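## Task

A microcentrifuge sits unfixed on the table, and its rotor already carries four capped micro tubes: red 2 mL, orange 2 mL, violet 0.5 mL and yellow 1.5 mL. From the unfixed rack next to it, lift out the blue-capped 1.5 mL tube in well A6 and the green-capped 0.5 mL tube in well A3. Seat each one in a free rotor hole, sunk until its cap rests on the rim, so that all six tubes (identical apart from cap colour and liquid) are balanced about the rotor axis: equal volumes facing each other across the axis, or three equal volumes at even spacing. The four original tubes must stay in their own holes, though the rotor itself may be rotated. Every white-capped tube must stay in its rack well. Nothing counts as placed if only the robot is holding it there at the end. Finally open the hands and pull them away.

## Robot and tools

Robot: two six-joint arms, left_arm and right_arm, facing each other across the table; left_arm's base is on the +y side. Each carries an identical five-finger right hand (not mirrored), so every hand number and axis means the same on both. 'Left' and 'right' are just names, not image sides.

Scene frame: origin on the table surface halfway between the arm bases, table top at z = 0, +z up, metres. Result lines give each hand point's position and quaternion (wxyz) plus velocities in this frame; the printed position can be a little off at long reach.

Hand point: a spot 0.05 m in front of the palm where index pad and thumb tip meet in a pinch. Its own axes: +z along the straightened fingers (fingers extend 0.06-0.07 m past it), +y out of the palm, +x across the palm toward the little finger. A wrist bracket on the little-finger side juts 0.03 m beyond the point along +y and 0.11 m across, and can collide. A whole-hand wrap fits objects 0.035-0.08 m wide with the thumb turned in front of the palm first.

The 28-number row (used by execute_actions rows and by move target): one flat list covering both arms, every value in [-1, 1]. Positions 1-14 are left_arm: dx, dy, dz, rx, ry, rz, then left_gripper little, ring, middle, index, thumb_bend, thumb_turn, force_limit, speed. Positions 15-28 repeat that for right_arm/right_gripper. Always send all 28 even if one arm is idle.

dx..rz are an offset, not an absolute pose: they give the target relative to the hand point's pose in the most recent result showing it (before any such result in the scene, and in later calls within one reply, relative to where the arm is when the action begins), expressed in the hand point's own axes. 1.0 = 0.6 m for dx/dy/dz and 180 degrees for rx/ry/rz; rx, ry, rz form a single rotation vector. Each row in an action is measured from that same base pose, not chained. All-zero offsets send the arm back to the base pose; they do not mean 'hold'. Per step the command is clipped to 100 mm and 16 degrees from the measured pose, and motion lags about 0.17 s.

Hand numbers are absolute targets. little, ring, middle, index, thumb_bend: +1 straight/open, -1 fully curled. thumb_turn: +1 beside the palm, -1 in front of it. A pinch is roughly index -0.22, thumb_bend -0.75, thumb_turn -0.57. force_limit maps -1..+1 to about 0..10 N fingertip force (0..15 N for thumb motors) and only stops closing. speed maps -1..+1 to near zero..full (full travel 0.6 s); close at -0.9 or slower for a gentle grip. There is no 'no change' value: to keep a hand as is, resend its last eight numbers (or, if none yet, its hand_measured six plus hand_force_limit and hand_speed). A motor only restarts when its target changes by 0.01 or more.

Tools:
- execute_actions {actions, pictures}: actions is an empty list (just report state), one action {rows: 1-15 rows, steps up to 15, each 1/30 s; the last row repeats}, or one wait {steps: up to 300, counted from the previous result}. pictures toggles camera images.
- move {target, speed, stop_force}: target is one 28-number row as above. Both hand points travel in straight lines and finish together, in 0.5-10 s. speed is m/s, 0.002-0.5 (default 0.25); rotation capped at twice that in rad/s. stop_force (N, 9-40, shared) ends an arm's path when its wrist sensor feels that much extra push along its motion; then it backs up two steps and holds. Use it only for moves with no rotation and slowly; omit it when lifting off something the hand presses on. The result adds a 'move:' line with each arm's ending (done, off_target, moving, held, contact, fault) and limits (paced = command clipped, held = steps blocked), plus distance to target.
- wait {seconds 0-10}: lets the scene run.
- zoom_image {camera, region [x0,y0,x1,y1]}: enlarged crop (up to 504x504 px) from cam_high, cam_low, cam_left_wrist or cam_right_wrist (each 672x504).
- show_instructions {}: shows the scene's reference images.
- finished_scene {scene}: ends and grades the current scene (1 or 2); irreversible.

Result lines: hand_measured, hand_stopped_by (moving, target, force, stalled, fault), hand_load_n (positive = pushed open; near 0 means grip lost) per six motors; Wrist force/torque in end-effector axes (noisy, offset up to 4 N, saturates near 50 N); joint torques (unreliable); 'pose unreachable' and HELD mark commands altered or blocked; 'Hand target' gives the pose being driven to; MOTOR HOT above 70 °C.

Avoid: pressing rigidly into firm surfaces (arms are stiff; small overshoot can fault), joint overload or 150 N external force (arm freezes 10 s), motors reaching 85 °C from prolonged holding, arms touching each other hard anywhere, knocking anything off the table, dropping or slamming tubes. Loose objects may occasionally be nudged by outside pushes. After a big move, check the reported pose and send the remainder.

Each tool is called after "Call:" as a command line: name --argument value for each argument, lists and objects as JSON in quotes; but a table of rows of numbers goes row by row, as --pt "numbers of a row", without its own name.

Reference images:

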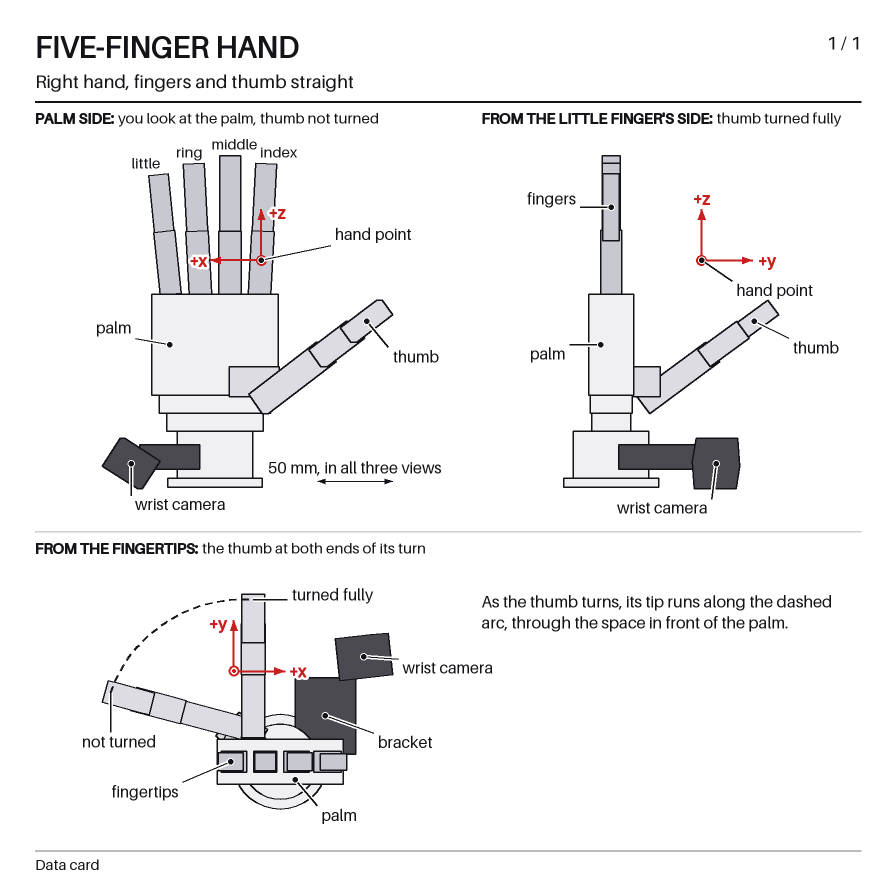

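## Session

Call:
execute_actions --actions '[]'

Scene clock: 0.00 s of 7800.00 s.
left_arm: end_effector_position=(+0.2850, +0.5286, +0.4864) hand_measured=(+1.000, +1.000, +1.000, +1.000, +1.000, +1.000) hand_load_n=(+0.0, +0.0, +0.0, +0.0, +0.0, +0.0) hand_stopped_by=(target, target, target, target, target, target) hand_force_limit=0.00 hand_speed=-0.80 end_effector_quat_wxyz=(+0.007, +0.311, +0.950, -0.002) end_effector_velocity=(+0.000, -0.000, -0.000) end_effector_angular_velocity=(+0.000, +0.000, -0.000) | right_arm: end_effector_position=(+0.0657, -0.3135, +0.4767) hand_measured=(+1.000, +1.000, +1.000, +1.000, +1.000, +1.000) hand_load_n=(+0.0, +0.0, +0.0, +0.0, +0.0, +0.0) hand_stopped_by=(target, target, target, target, target, target) hand_force_limit=0.00 hand_speed=-0.80 end_effector_quat_wxyz=(-0.004, -0.364, +0.931, +0.014) end_effector_velocity=(-0.000, -0.000, +0.000) end_effector_angular_velocity=(-0.001, +0.001, -0.001)
Joint positions: left_arm=[ 0.537 -1.726  1.32   1.964  1.566 -1.883] | right_arm=[-1.193 -1.714  1.346  1.946  1.543 -1.878]
Joint velocities: left_arm=[-0.     0.001 -0.    -0.001 -0.     0.   ] | right_arm=[-0.001  0.     0.     0.001  0.001 -0.   ]
Joint torques (N m, as the arm reports them, + toward a larger angle): no reading
Motor temperatures (°C, as the motors report them): left_arm=[23 22 23 27 29 30] | right_arm=[22 20 23 29 29 36]
Wrist force (N, on the end effector, along its own x y z axes, offset not removed): no reading
Wrist torque (N m, same axes, about the end effector's origin, offset not removed): no reading
Hand target (left_arm): +0.285, +0.529, +0.486; +0.007, +0.311, +0.950, -0.002
Hand target (right_arm): +0.066, -0.314, +0.477; -0.004, -0.364, +0.931, +0.014

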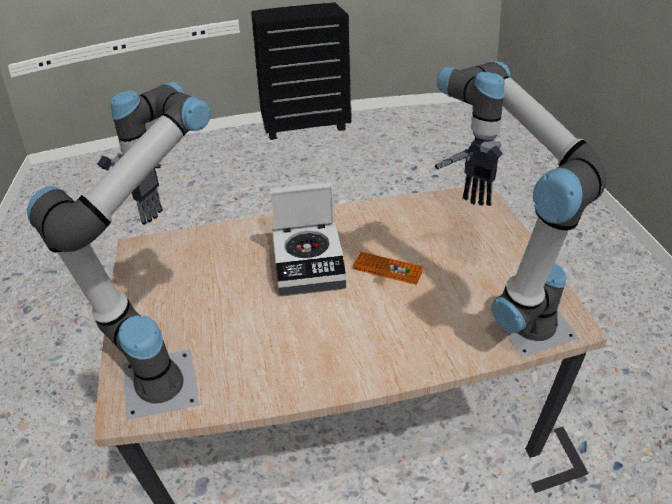

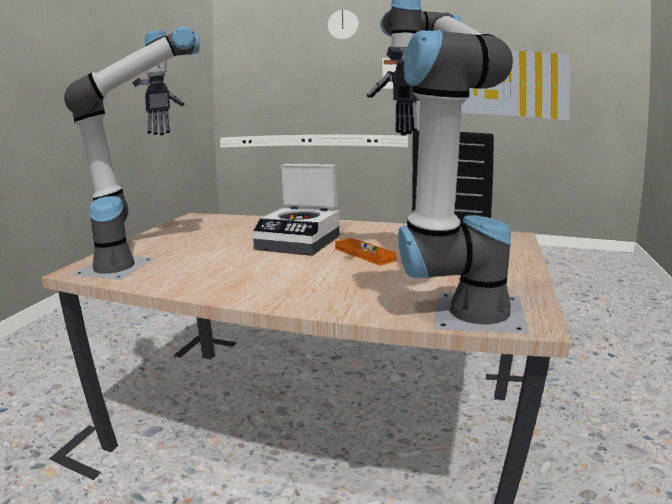

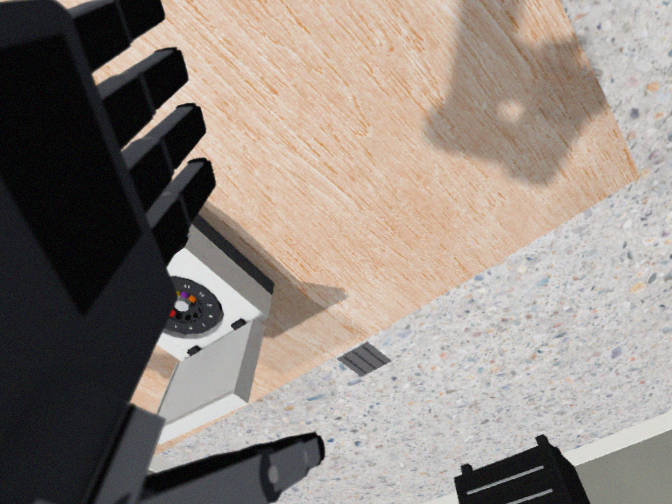

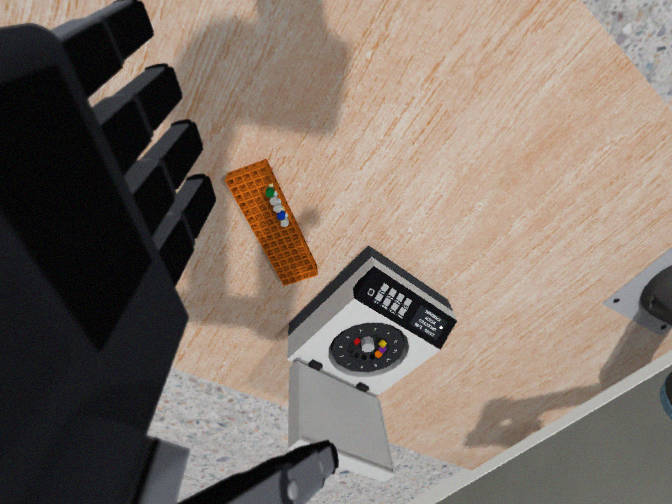

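Call:
zoom_image --camera "cam_right_wrist" --region '[210, 140, 470, 400]'

Call:
zoom_image --camera "cam_high" --region '[260, 180, 440, 310]'

Call:
zoom_image --camera "cam_low" --region '[240, 155, 410, 275]'

Region (210, 140, 470, 400) of cam_right_wrist's 672x504 image, scaled by 1.938, with more detail than that image has.

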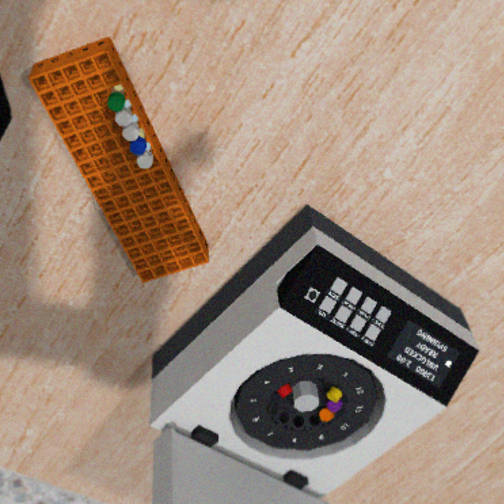

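Region (260, 180, 440, 310) of cam_high's 672x504 image, scaled by 2.800, with more detail than that image has.

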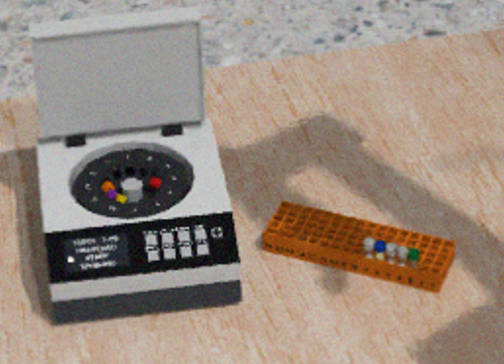

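Region (240, 155, 410, 275) of cam_low's 672x504 image, scaled by 2.965, with more detail than that image has; it fills the top 356 rows of this view, and the rest is white.

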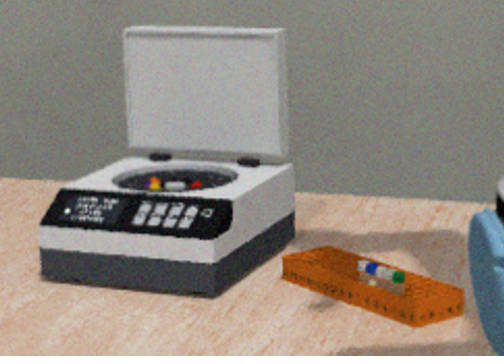

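Call:
move --target '[0,0,0,0,0,0,1,1,1,1,1,1,0,-0.8,-0.5375,-0.238,0.295,0.4326,-0.299,-0.299,-1,-1,-1,-0.1,-0.75,-0.57,0,0]' --speed 0.3

Scene clock: 17.43 s of 7800.00 s.
left_arm: end_effector_position=(+0.2850, +0.5286, +0.4864) hand_measured=(+1.000, +1.000, +1.000, +1.000, +1.000, +1.000) hand_load_n=(+0.0, +0.0, +0.0, +0.0, +0.0, +0.0) hand_stopped_by=(target, target, target, target, target, target) hand_force_limit=0.00 hand_speed=-0.80 end_effector_quat_wxyz=(+0.007, +0.311, +0.950, -0.002) end_effector_velocity=(+0.000, +0.000, +0.000) end_effector_angular_velocity=(-0.000, -0.001, +0.002) | right_arm: end_effector_position=(+0.3965, -0.1964, +0.2966) hand_measured=(-1.000, -1.000, -1.000, -0.100, -0.750, -0.570) hand_load_n=(+0.0, +0.0, +0.0, +0.0, +0.0, +0.0) hand_stopped_by=(target, target, target, target, target, target) hand_force_limit=0.00 hand_speed=0.00 end_effector_quat_wxyz=(+0.589, -0.583, +0.405, -0.387) end_effector_velocity=(+0.001, +0.001, -0.001) end_effector_angular_velocity=(+0.002, -0.007, +0.006)
Joint positions: left_arm=[ 0.537 -1.726  1.32   1.964  1.566 -1.883] | right_arm=[-1.127 -1.683  2.013 -0.322  1.692 -3.115]
Joint velocities: left_arm=[ 0.001  0.    -0.    -0.    -0.    -0.001] | right_arm=[-0.003  0.002  0.006 -0.014 -0.009 -0.002]
Joint torques (N m, as the arm reports them, + toward a larger angle): left_arm=[ -7.25  -2.32 -15.33   1.85  -0.21   0.48] | right_arm=[ -7.42  -7.54 -10.66  -4.07  -3.    -2.39]
Motor temperatures (°C, as the motors report them): left_arm=[23 22 23 27 29 30] | right_arm=[22 20 23 29 29 36]
Wrist force (N, on the end effector, along its own x y z axes, offset not removed): left_arm=[-1.4 1.3 0.3] | right_arm=[0.7 0.9 -0.9]
Wrist torque (N m, same axes, about the end effector's origin, offset not removed): left_arm=[0.34 0.29 0.05] | right_arm=[0.35 -0.11 0.26]
Hand target (left_arm): +0.285, +0.529, +0.486; +0.007, +0.311, +0.950, -0.002
Hand target (right_arm): +0.397, -0.196, +0.297; +0.589, -0.583, +0.405, -0.387
Off the commanded pose (left_arm): 0.000 m, 0 deg.
Off the commanded pose (right_arm): 0.000 m, 0 deg.
move: done

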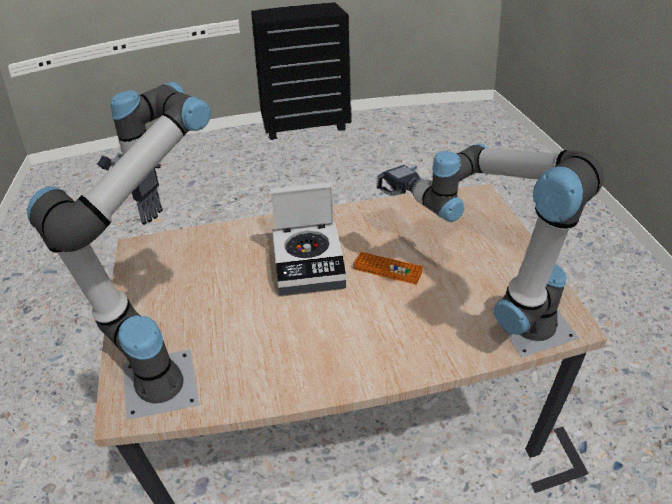

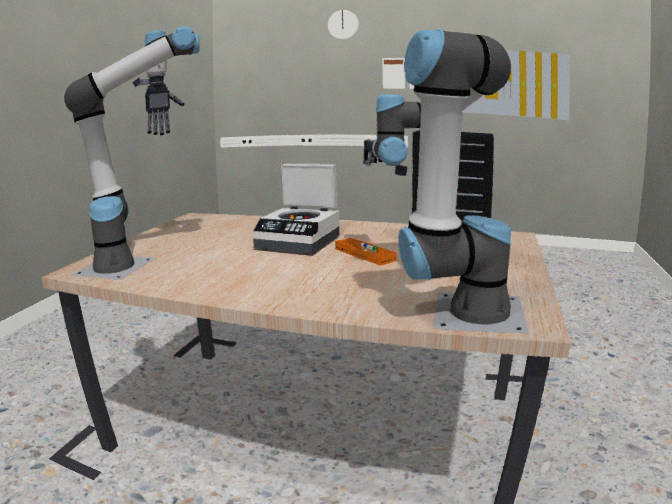

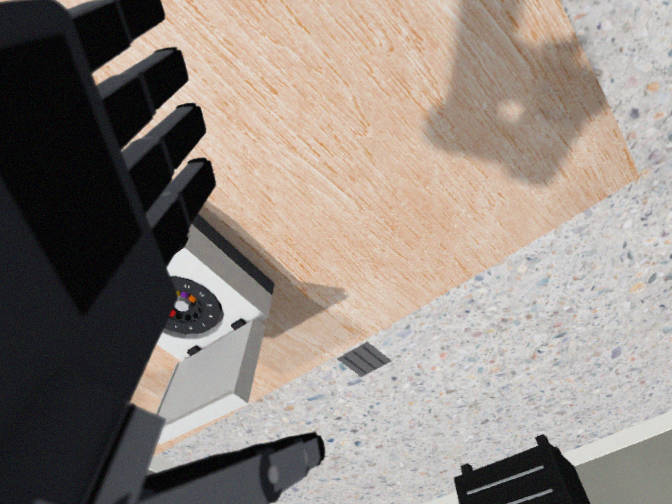

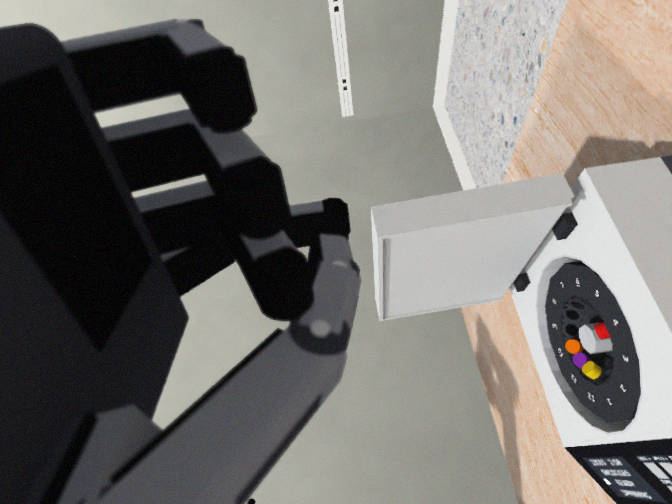

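Call:
move --target '[0,0,0,0,0,0,1,1,1,1,1,1,0,-0.8,-0.0157,0.297,-0.228,0.004,0.274,-0.008,-1,-1,-1,0.15,-0.75,-0.57,0,0]'

Scene clock: 21.87 s of 7800.00 s.
left_arm: end_effector_position=(+0.2850, +0.5286, +0.4864) hand_measured=(+1.000, +1.000, +1.000, +1.000, +1.000, +1.000) hand_load_n=(+0.0, +0.0, +0.0, +0.0, +0.0, +0.0) hand_stopped_by=(target, target, target, target, target, target) hand_force_limit=0.00 hand_speed=-0.80 end_effector_quat_wxyz=(+0.007, +0.311, +0.950, -0.002) end_effector_velocity=(-0.000, -0.000, +0.000) end_effector_angular_velocity=(-0.001, -0.000, +0.001) | right_arm: end_effector_position=(+0.2629, -0.2344, +0.1198) hand_measured=(-1.000, -1.000, -1.000, +0.150, -0.750, -0.570) hand_load_n=(+0.0, +0.0, +0.0, +0.0, +0.0, +0.0) hand_stopped_by=(target, target, target, target, target, target) hand_force_limit=0.00 hand_speed=0.00 end_effector_quat_wxyz=(+0.367, -0.369, +0.602, -0.605) end_effector_velocity=(-0.000, -0.000, -0.002) end_effector_angular_velocity=(-0.002, +0.002, -0.013)
Joint positions: left_arm=[ 0.537 -1.726  1.32   1.964  1.566 -1.883] | right_arm=[-0.511 -1.186  1.971 -0.717  3.167 -3.079]
Joint velocities: left_arm=[-0.    -0.    -0.001 -0.     0.    -0.001] | right_arm=[ 0.001 -0.007  0.015 -0.092  0.015 -0.087]
Joint torques (N m, as the arm reports them, + toward a larger angle): left_arm=[ -6.8   -4.03 -14.15   1.99  -0.2    0.36] | right_arm=[  6.47 -37.17  -0.69  -2.12   2.79  -2.59]
Motor temperatures (°C, as the motors report them): left_arm=[23 22 23 27 29 30] | right_arm=[22 20 23 29 29 36]
Wrist force (N, on the end effector, along its own x y z axes, offset not removed): left_arm=[-1.0 1.3 1.8] | right_arm=[1.8 1.4 -0.9]
Wrist torque (N m, same axes, about the end effector's origin, offset not removed): left_arm=[0.07 0.17 0.00] | right_arm=[0.26 -0.10 0.31]
Hand target (left_arm): +0.285, +0.529, +0.486; +0.007, +0.311, +0.950, -0.002
Hand target (right_arm): +0.263, -0.235, +0.120; +0.366, -0.369, +0.603, -0.606
Off the commanded pose (left_arm): 0.000 m, 0 deg.
Off the commanded pose (right_arm): 0.001 m, 0 deg.
move: done

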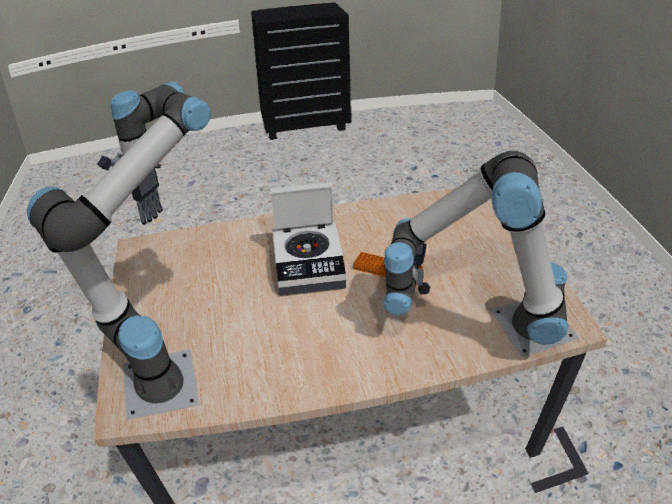

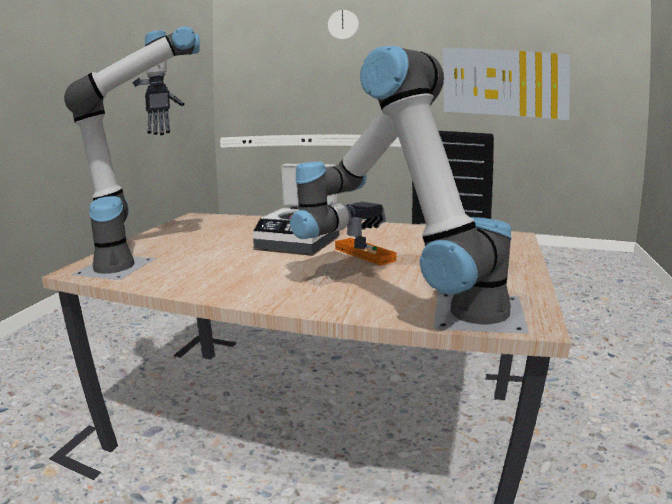

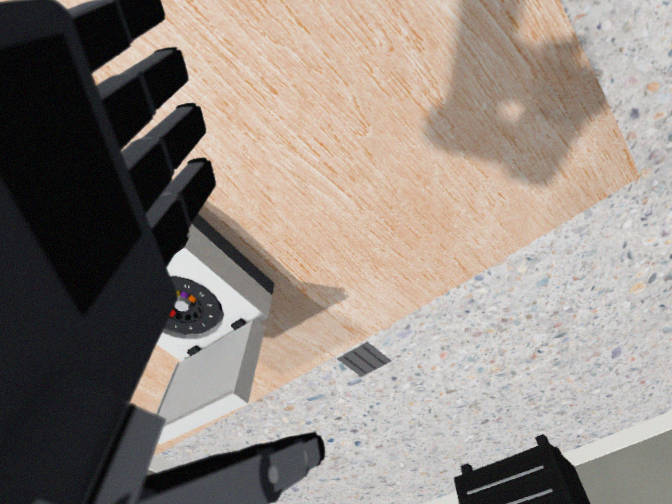

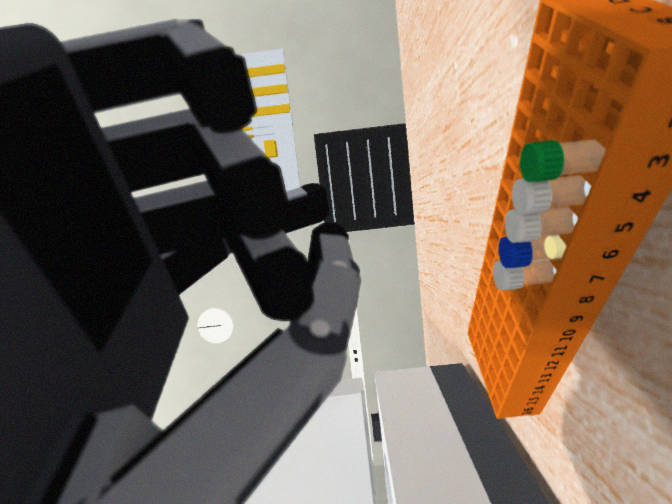

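Call:
move --target '[0,0,0,0,0,0,1,1,1,1,1,1,0,-0.8,0,0.116,-0.042,0,0,0,-1,-1,-1,0.5,-0.75,-0.57,0,0]' --speed 0.1

Scene clock: 26.13 s of 7800.00 s.
left_arm: end_effector_position=(+0.2850, +0.5286, +0.4864) hand_measured=(+1.000, +1.000, +1.000, +1.000, +1.000, +1.000) hand_load_n=(+0.0, +0.0, +0.0, +0.0, +0.0, +0.0) hand_stopped_by=(target, target, target, target, target, target) hand_force_limit=0.00 hand_speed=-0.80 end_effector_quat_wxyz=(+0.007, +0.311, +0.950, -0.002) end_effector_velocity=(+0.000, +0.000, -0.000) end_effector_angular_velocity=(-0.000, -0.001, +0.000) | right_arm: end_effector_position=(+0.2405, -0.2232, +0.0502) hand_measured=(-1.000, -1.000, -1.000, +0.500, -0.750, -0.570) hand_load_n=(+0.0, +0.0, +0.0, +0.0, +0.0, +0.0) hand_stopped_by=(target, target, target, target, target, target) hand_force_limit=0.00 hand_speed=0.00 end_effector_quat_wxyz=(+0.367, -0.369, +0.602, -0.606) end_effector_velocity=(-0.000, +0.000, -0.001) end_effector_angular_velocity=(+0.005, +0.007, -0.001)
Joint positions: left_arm=[ 0.537 -1.726  1.32   1.964  1.566 -1.883] | right_arm=[-0.453 -1.037  1.988 -0.899  3.225 -3.095]
Joint velocities: left_arm=[ 0.    -0.     0.    -0.001 -0.    -0.   ] | right_arm=[ 0.    -0.018  0.027 -0.111  0.001 -0.1  ]
Joint torques (N m, as the arm reports them, + toward a larger angle): left_arm=[ -5.69  -4.29 -14.37   1.87  -0.11   0.17] | right_arm=[  6.63 -38.54   2.2   -1.94   2.46  -2.68]
Motor temperatures (°C, as the motors report them): left_arm=[23 22 23 27 29 30] | right_arm=[22 20 23 29 29 36]
Wrist force (N, on the end effector, along its own x y z axes, offset not removed): left_arm=[0.9 2.8 0.2] | right_arm=[4.1 2.1 -2.6]
Wrist torque (N m, same axes, about the end effector's origin, offset not removed): left_arm=[0.47 -0.20 0.08] | right_arm=[0.54 -0.61 0.48]
Hand target (left_arm): +0.285, +0.529, +0.486; +0.007, +0.311, +0.950, -0.002
Hand target (right_arm): +0.240, -0.223, +0.050; +0.367, -0.369, +0.602, -0.606
Off the commanded pose (left_arm): 0.000 m, 0 deg.
Off the commanded pose (right_arm): 0.000 m, 0 deg.
move: done

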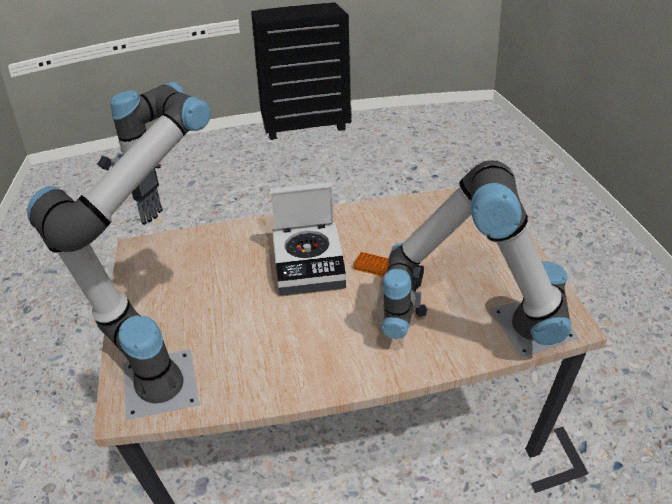

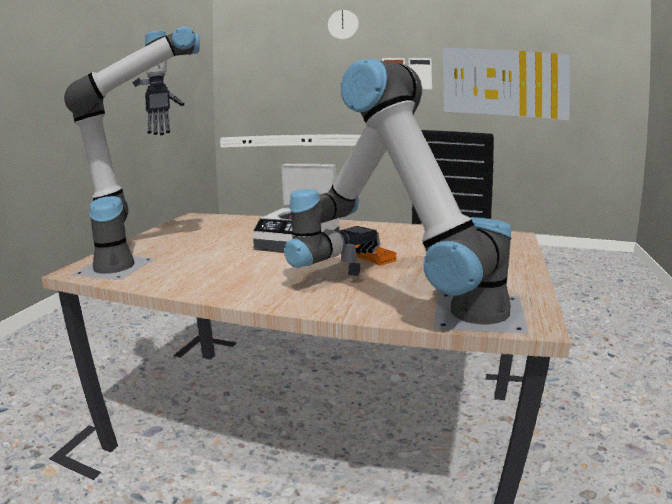

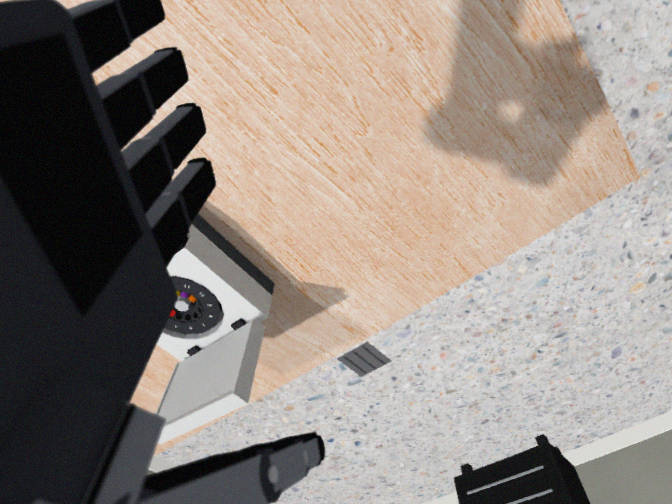

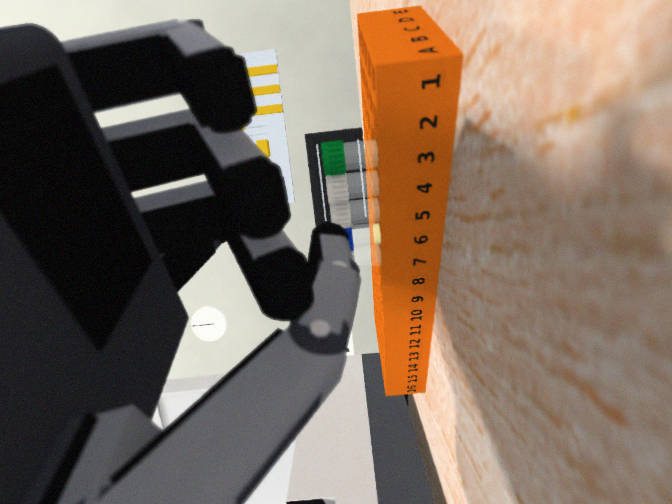

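Call:
move --target '[0,0,0,0,0,0,1,1,1,1,1,1,0,-0.8,0.052,0.008,0.015,0,0,0,-1,-1,-1,0.5,-0.75,-0.57,0,0]' --speed 0.05

Call:
zoom_image --camera "cam_right_wrist" --region '[260, 140, 460, 340]'

Call:
zoom_image --camera "cam_low" --region '[320, 215, 420, 290]'

Scene clock: 29.43 s of 7800.00 s.
left_arm: end_effector_position=(+0.2850, +0.5286, +0.4864) hand_measured=(+1.000, +1.000, +1.000, +1.000, +1.000, +1.000) hand_load_n=(+0.0, +0.0, +0.0, +0.0, +0.0, +0.0) hand_stopped_by=(target, target, target, target, target, target) hand_force_limit=0.00 hand_speed=-0.80 end_effector_quat_wxyz=(+0.007, +0.311, +0.950, -0.002) end_effector_velocity=(+0.000, +0.000, +0.000) end_effector_angular_velocity=(+0.001, +0.000, +0.000) | right_arm: end_effector_position=(+0.2342, -0.2549, +0.0456) hand_measured=(-1.000, -1.000, -1.000, +0.500, -0.750, -0.570) hand_load_n=(+0.0, +0.0, +0.0, +0.0, +0.0, +0.0) hand_stopped_by=(target, target, target, target, target, target) hand_force_limit=0.00 hand_speed=0.00 end_effector_quat_wxyz=(+0.367, -0.369, +0.602, -0.606) end_effector_velocity=(-0.001, -0.002, -0.000) end_effector_angular_velocity=(-0.002, +0.002, +0.002)
Joint positions: left_arm=[ 0.537 -1.726  1.32   1.964  1.566 -1.883] | right_arm=[-0.469 -1.073  2.081 -0.938  3.209 -3.077]
Joint velocities: left_arm=[-0.     0.    -0.001  0.001 -0.    -0.   ] | right_arm=[-0.001 -0.005  0.01  -0.017 -0.003 -0.015]
Joint torques (N m, as the arm reports them, + toward a larger angle): left_arm=[ -6.65  -4.76 -14.47   1.94  -0.34   0.44] | right_arm=[ -9.14 -34.13   1.98  -1.92  -3.13  -2.63]
Motor temperatures (°C, as the motors report them): left_arm=[23 22 23 27 29 30] | right_arm=[22 20 23 29 29 36]
Wrist force (N, on the end effector, along its own x y z axes, offset not removed): left_arm=[1.4 3.8 3.1] | right_arm=[2.0 1.8 -2.0]
Wrist torque (N m, same axes, about the end effector's origin, offset not removed): left_arm=[0.36 -0.26 0.13] | right_arm=[0.33 -0.20 0.34]
Hand target (left_arm): +0.285, +0.529, +0.486; +0.007, +0.311, +0.950, -0.002
Hand target (right_arm): +0.234, -0.255, +0.046; +0.367, -0.369, +0.601, -0.606
Off the commanded pose (left_arm): 0.000 m, 0 deg.
Off the commanded pose (right_arm): 0.000 m, 0 deg.
move: done

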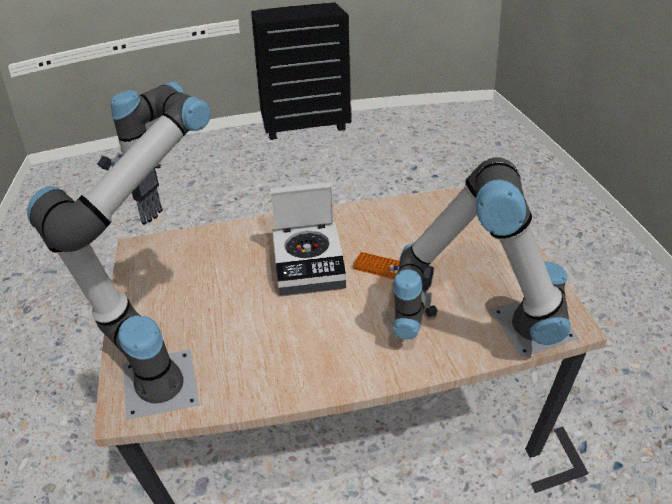

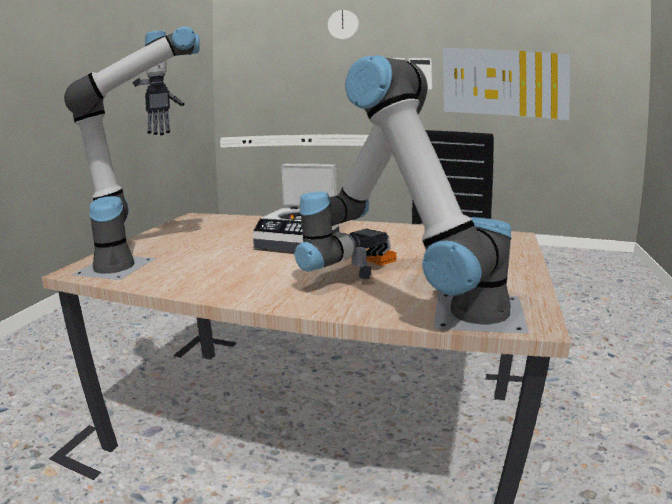

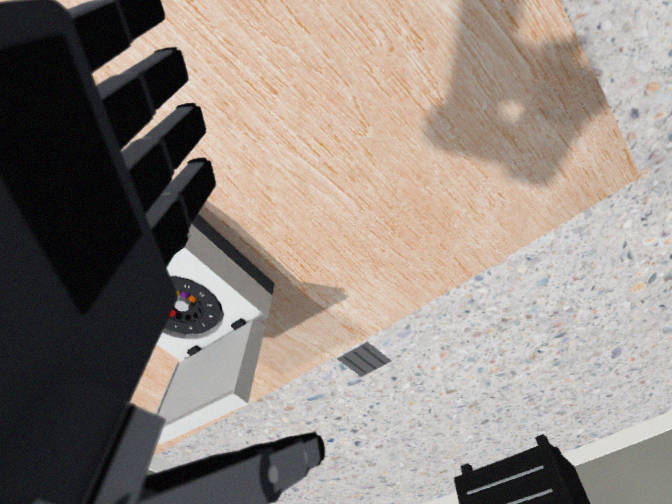

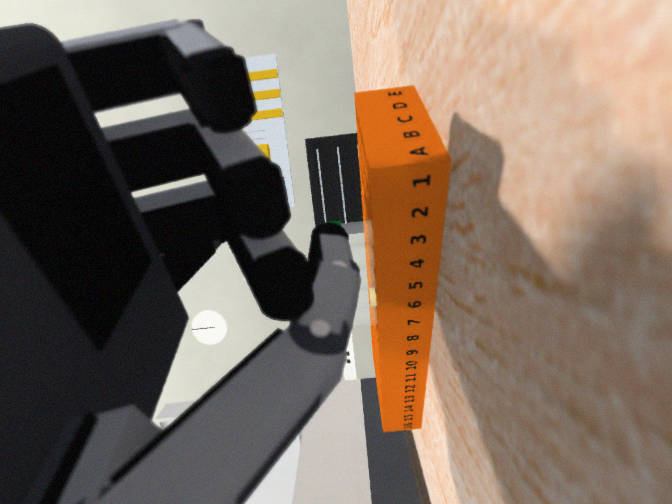

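Region (260, 140, 460, 340) of cam_right_wrist's 672x504 image, scaled by 2.520, with more detail than that image has.

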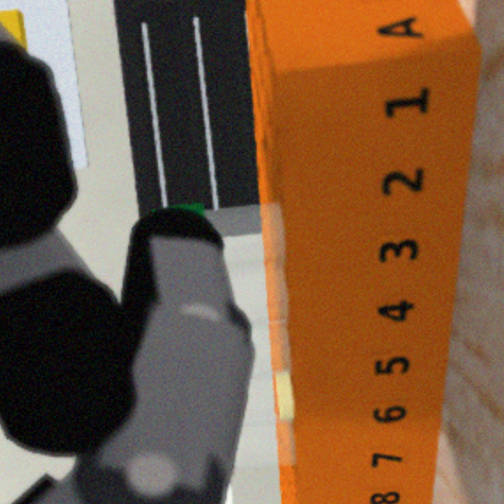

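Region (320, 215, 420, 290) of cam_low's 672x504 image, scaled by 5.040, with more detail than that image has; it fills the top 378 rows of this view, and the rest is white.

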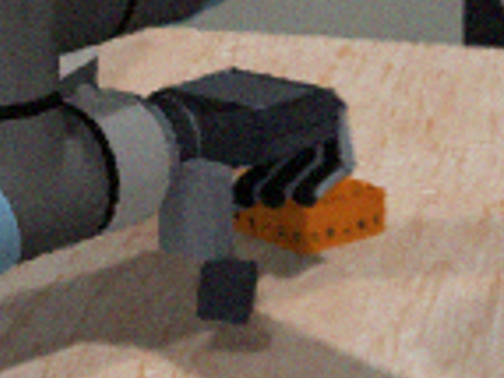

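Call:
move --target '[-0.562,-0.696,0.419,0.069,-0.104,0.368,-1,-1,-1,-1,1,1,0,0,-0.012,0,0,0,0,0,-1,-1,-1,0.5,-0.75,-0.57,0,0]' --speed 0.3

Call:
zoom_image --camera "cam_left_wrist" --region '[255, 170, 415, 330]'

Scene clock: 34.90 s of 7800.00 s.
left_arm: end_effector_position=(+0.3130, -0.0093, +0.2394) hand_measured=(-1.000, -1.000, -1.000, -1.000, +1.000, +1.000) hand_load_n=(+0.0, +0.0, +0.0, +0.0, +0.0, +0.0) hand_stopped_by=(target, target, target, target, target, target) hand_force_limit=0.00 hand_speed=0.00 end_effector_quat_wxyz=(+0.121, +0.771, +0.609, -0.142) end_effector_velocity=(-0.001, -0.002, -0.001) end_effector_angular_velocity=(+0.001, +0.001, -0.005) | right_arm: end_effector_position=(+0.2375, -0.2485, +0.0456) hand_measured=(-1.000, -1.000, -1.000, +0.500, -0.750, -0.570) hand_load_n=(+0.0, +0.0, +0.0, +0.0, +0.0, +0.0) hand_stopped_by=(target, target, target, target, target, target) hand_force_limit=0.00 hand_speed=0.00 end_effector_quat_wxyz=(+0.367, -0.369, +0.602, -0.606) end_effector_velocity=(+0.000, +0.000, +0.000) end_effector_angular_velocity=(+0.001, -0.000, +0.001)
Joint positions: left_arm=[ 0.208 -1.019  1.099  1.157  1.747 -1.069] | right_arm=[-0.47  -1.063  2.061 -0.927  3.208 -3.076]
Joint velocities: left_arm=[-0.001  0.006 -0.007  0.003  0.002  0.003] | right_arm=[-0.     0.    -0.001  0.001 -0.001  0.001]
Joint torques (N m, as the arm reports them, + toward a larger angle): left_arm=[ 11.63 -29.   -26.78   2.8    2.     1.57] | right_arm=[ -8.36 -23.35 -23.86   2.17  -3.08   2.41]
Motor temperatures (°C, as the motors report them): left_arm=[23 22 23 27 29 30] | right_arm=[22 20 23 29 29 36]
Wrist force (N, on the end effector, along its own x y z axes, offset not removed): left_arm=[0.4 3.7 0.8] | right_arm=[1.6 0.3 0.2]
Wrist torque (N m, same axes, about the end effector's origin, offset not removed): left_arm=[0.59 -0.08 0.09] | right_arm=[0.05 -0.20 0.20]
Hand target (left_arm): +0.313, -0.009, +0.239; +0.121, +0.771, +0.609, -0.142
Hand target (right_arm): +0.238, -0.248, +0.046; +0.367, -0.369, +0.602, -0.606
Off the commanded pose (left_arm): 0.000 m, 0 deg.
Off the commanded pose (right_arm): 0.000 m, 0 deg.
move: done

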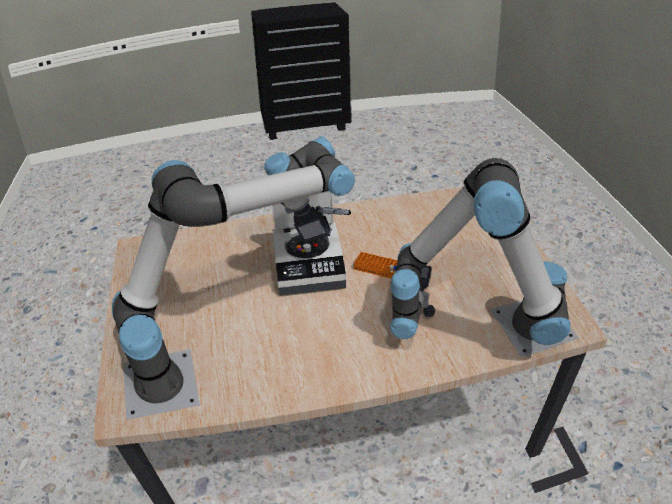

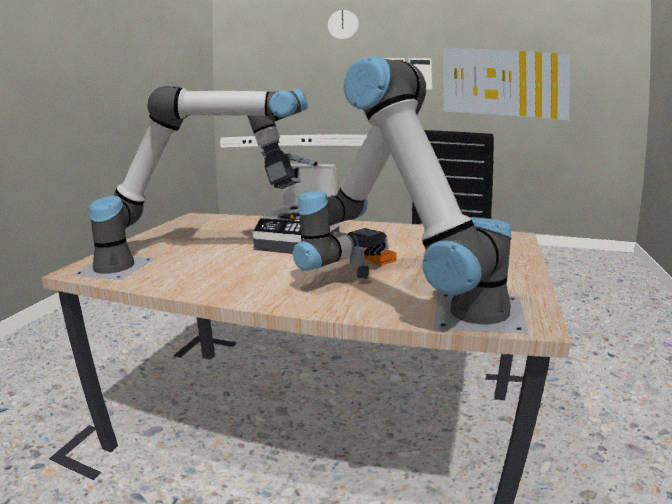

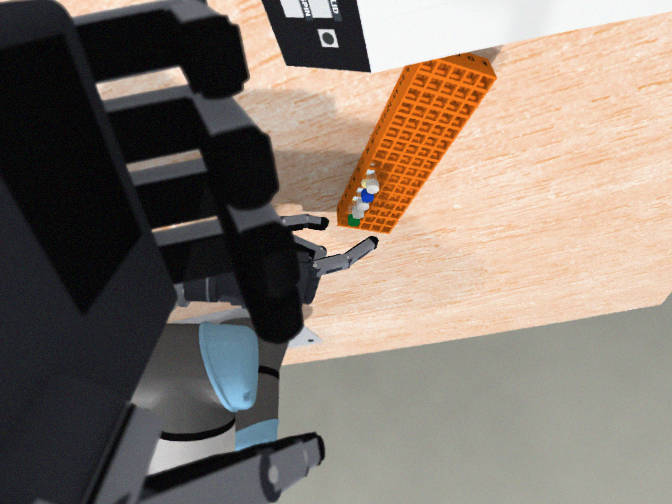

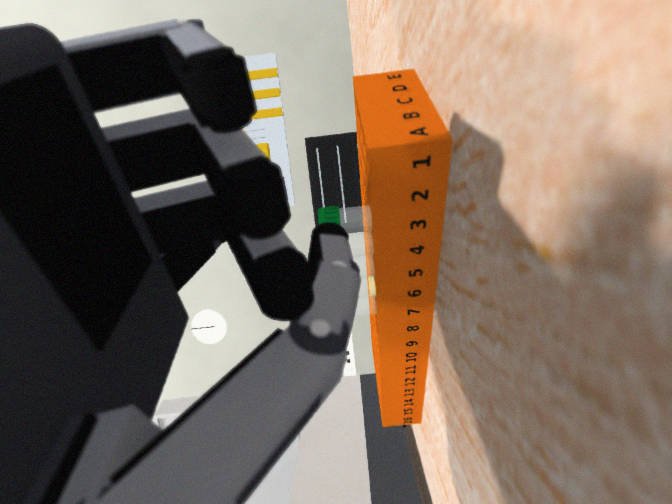

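Region (255, 170, 415, 330) of cam_left_wrist's 672x504 image, scaled by 3.150, with more detail than that image has.

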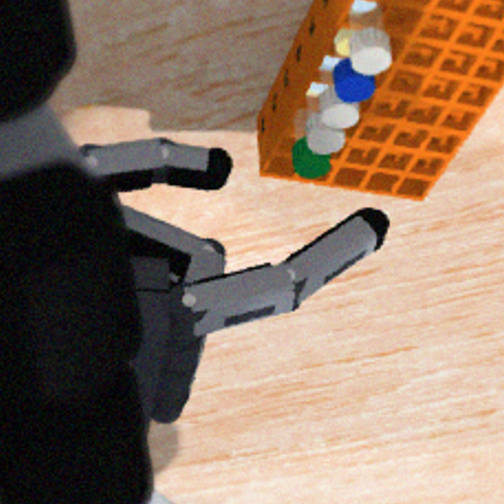

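Call:
move --target '[0,0,0,0,0,0,-1,-1,-1,-1,1,1,0,0,-0.017,0.001,0.034,0,0,0,-1,-1,-1,0.25,-0.75,-0.57,0,-0.6]' --speed 0.04

Call:
zoom_image --camera "cam_left_wrist" --region '[295, 170, 415, 290]'

Call:
zoom_image --camera "cam_right_wrist" --region '[260, 140, 460, 340]'

Scene clock: 37.73 s of 7800.00 s.
left_arm: end_effector_position=(+0.3130, -0.0093, +0.2394) hand_measured=(-1.000, -1.000, -1.000, -1.000, +1.000, +1.000) hand_load_n=(+0.0, +0.0, +0.0, +0.0, +0.0, +0.0) hand_stopped_by=(target, target, target, target, target, target) hand_force_limit=0.00 hand_speed=0.00 end_effector_quat_wxyz=(+0.121, +0.771, +0.609, -0.142) end_effector_velocity=(+0.001, +0.000, +0.001) end_effector_angular_velocity=(-0.001, -0.001, +0.001) | right_arm: end_effector_position=(+0.2602, -0.2488, +0.0451) hand_measured=(-1.000, -1.000, -1.000, +0.250, -0.750, -0.570) hand_load_n=(+0.0, +0.0, +0.0, +0.0, +0.0, +0.0) hand_stopped_by=(target, target, target, target, target, target) hand_force_limit=0.00 hand_speed=-0.60 end_effector_quat_wxyz=(+0.367, -0.369, +0.603, -0.605) end_effector_velocity=(+0.002, -0.000, -0.000) end_effector_angular_velocity=(-0.001, +0.000, +0.001)
Joint positions: left_arm=[ 0.208 -1.019  1.099  1.157  1.747 -1.069] | right_arm=[-0.52  -1.055  2.046 -0.895  3.158 -3.051]
Joint velocities: left_arm=[ 0.    -0.001 -0.    -0.    -0.001 -0.   ] | right_arm=[-0.004  0.007 -0.01   0.04  -0.005  0.035]
Joint torques (N m, as the arm reports them, + toward a larger angle): left_arm=[  1.19 -46.64 -12.     0.44  -1.62  -1.74] | right_arm=[-10.75 -23.93 -23.7    2.42  -2.93   2.25]
Motor temperatures (°C, as the motors report them): left_arm=[23 22 23 27 29 30] | right_arm=[22 20 23 29 29 36]
Wrist force (N, on the end effector, along its own x y z axes, offset not removed): left_arm=[-1.3 2.2 0.8] | right_arm=[0.2 1.3 -1.7]
Wrist torque (N m, same axes, about the end effector's origin, offset not removed): left_arm=[0.39 0.13 -0.06] | right_arm=[0.28 0.17 0.16]
Hand target (left_arm): +0.313, -0.009, +0.239; +0.121, +0.771, +0.609, -0.142
Hand target (right_arm): +0.260, -0.249, +0.045; +0.367, -0.369, +0.603, -0.605
Off the commanded pose (left_arm): 0.000 m, 0 deg.
Off the commanded pose (right_arm): 0.000 m, 0 deg.
move: done

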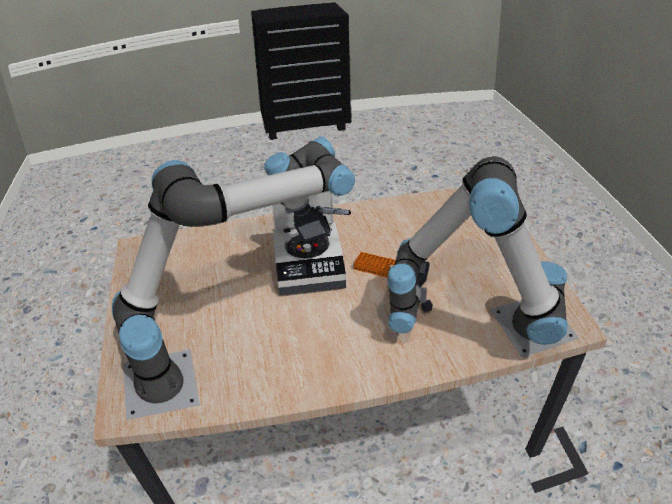

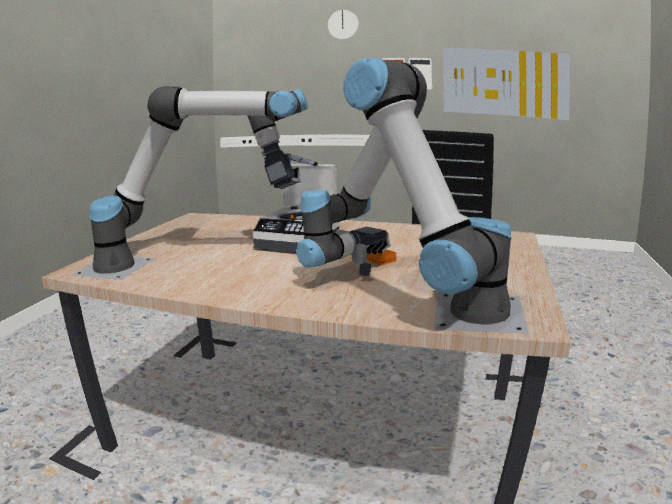

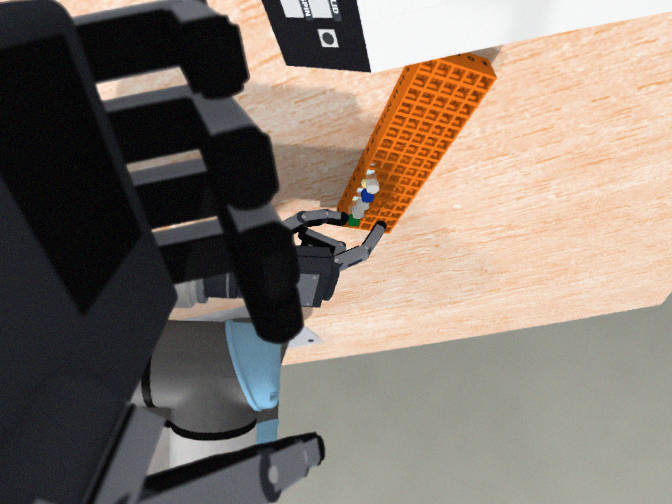

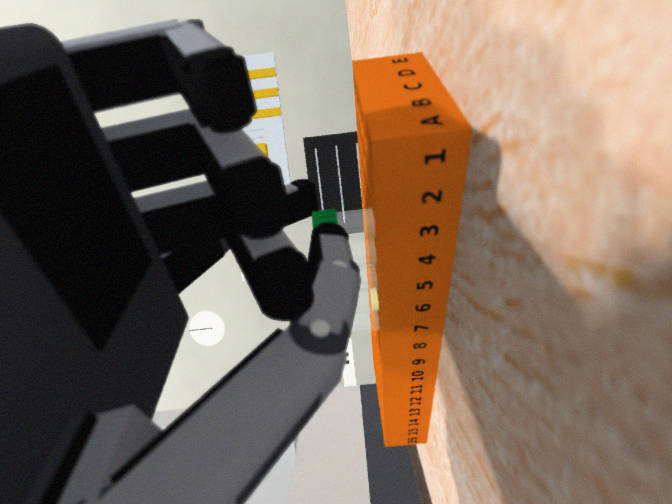

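Region (295, 170, 415, 290) of cam_left_wrist's 672x504 image, scaled by 4.200, with more detail than that image has.

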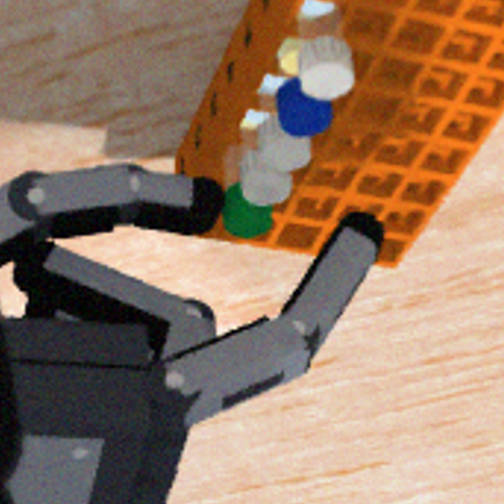

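Region (260, 140, 460, 340) of cam_right_wrist's 672x504 image, scaled by 2.520, with more detail than that image has.

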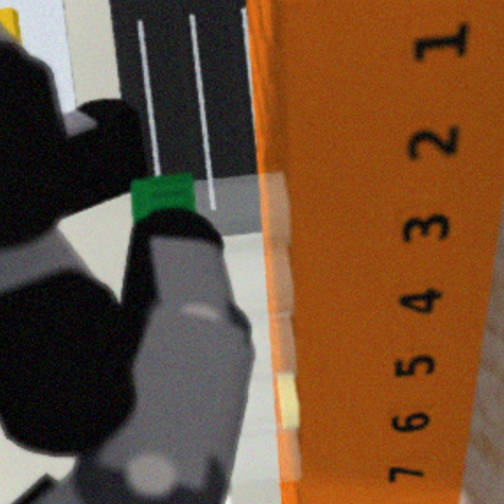

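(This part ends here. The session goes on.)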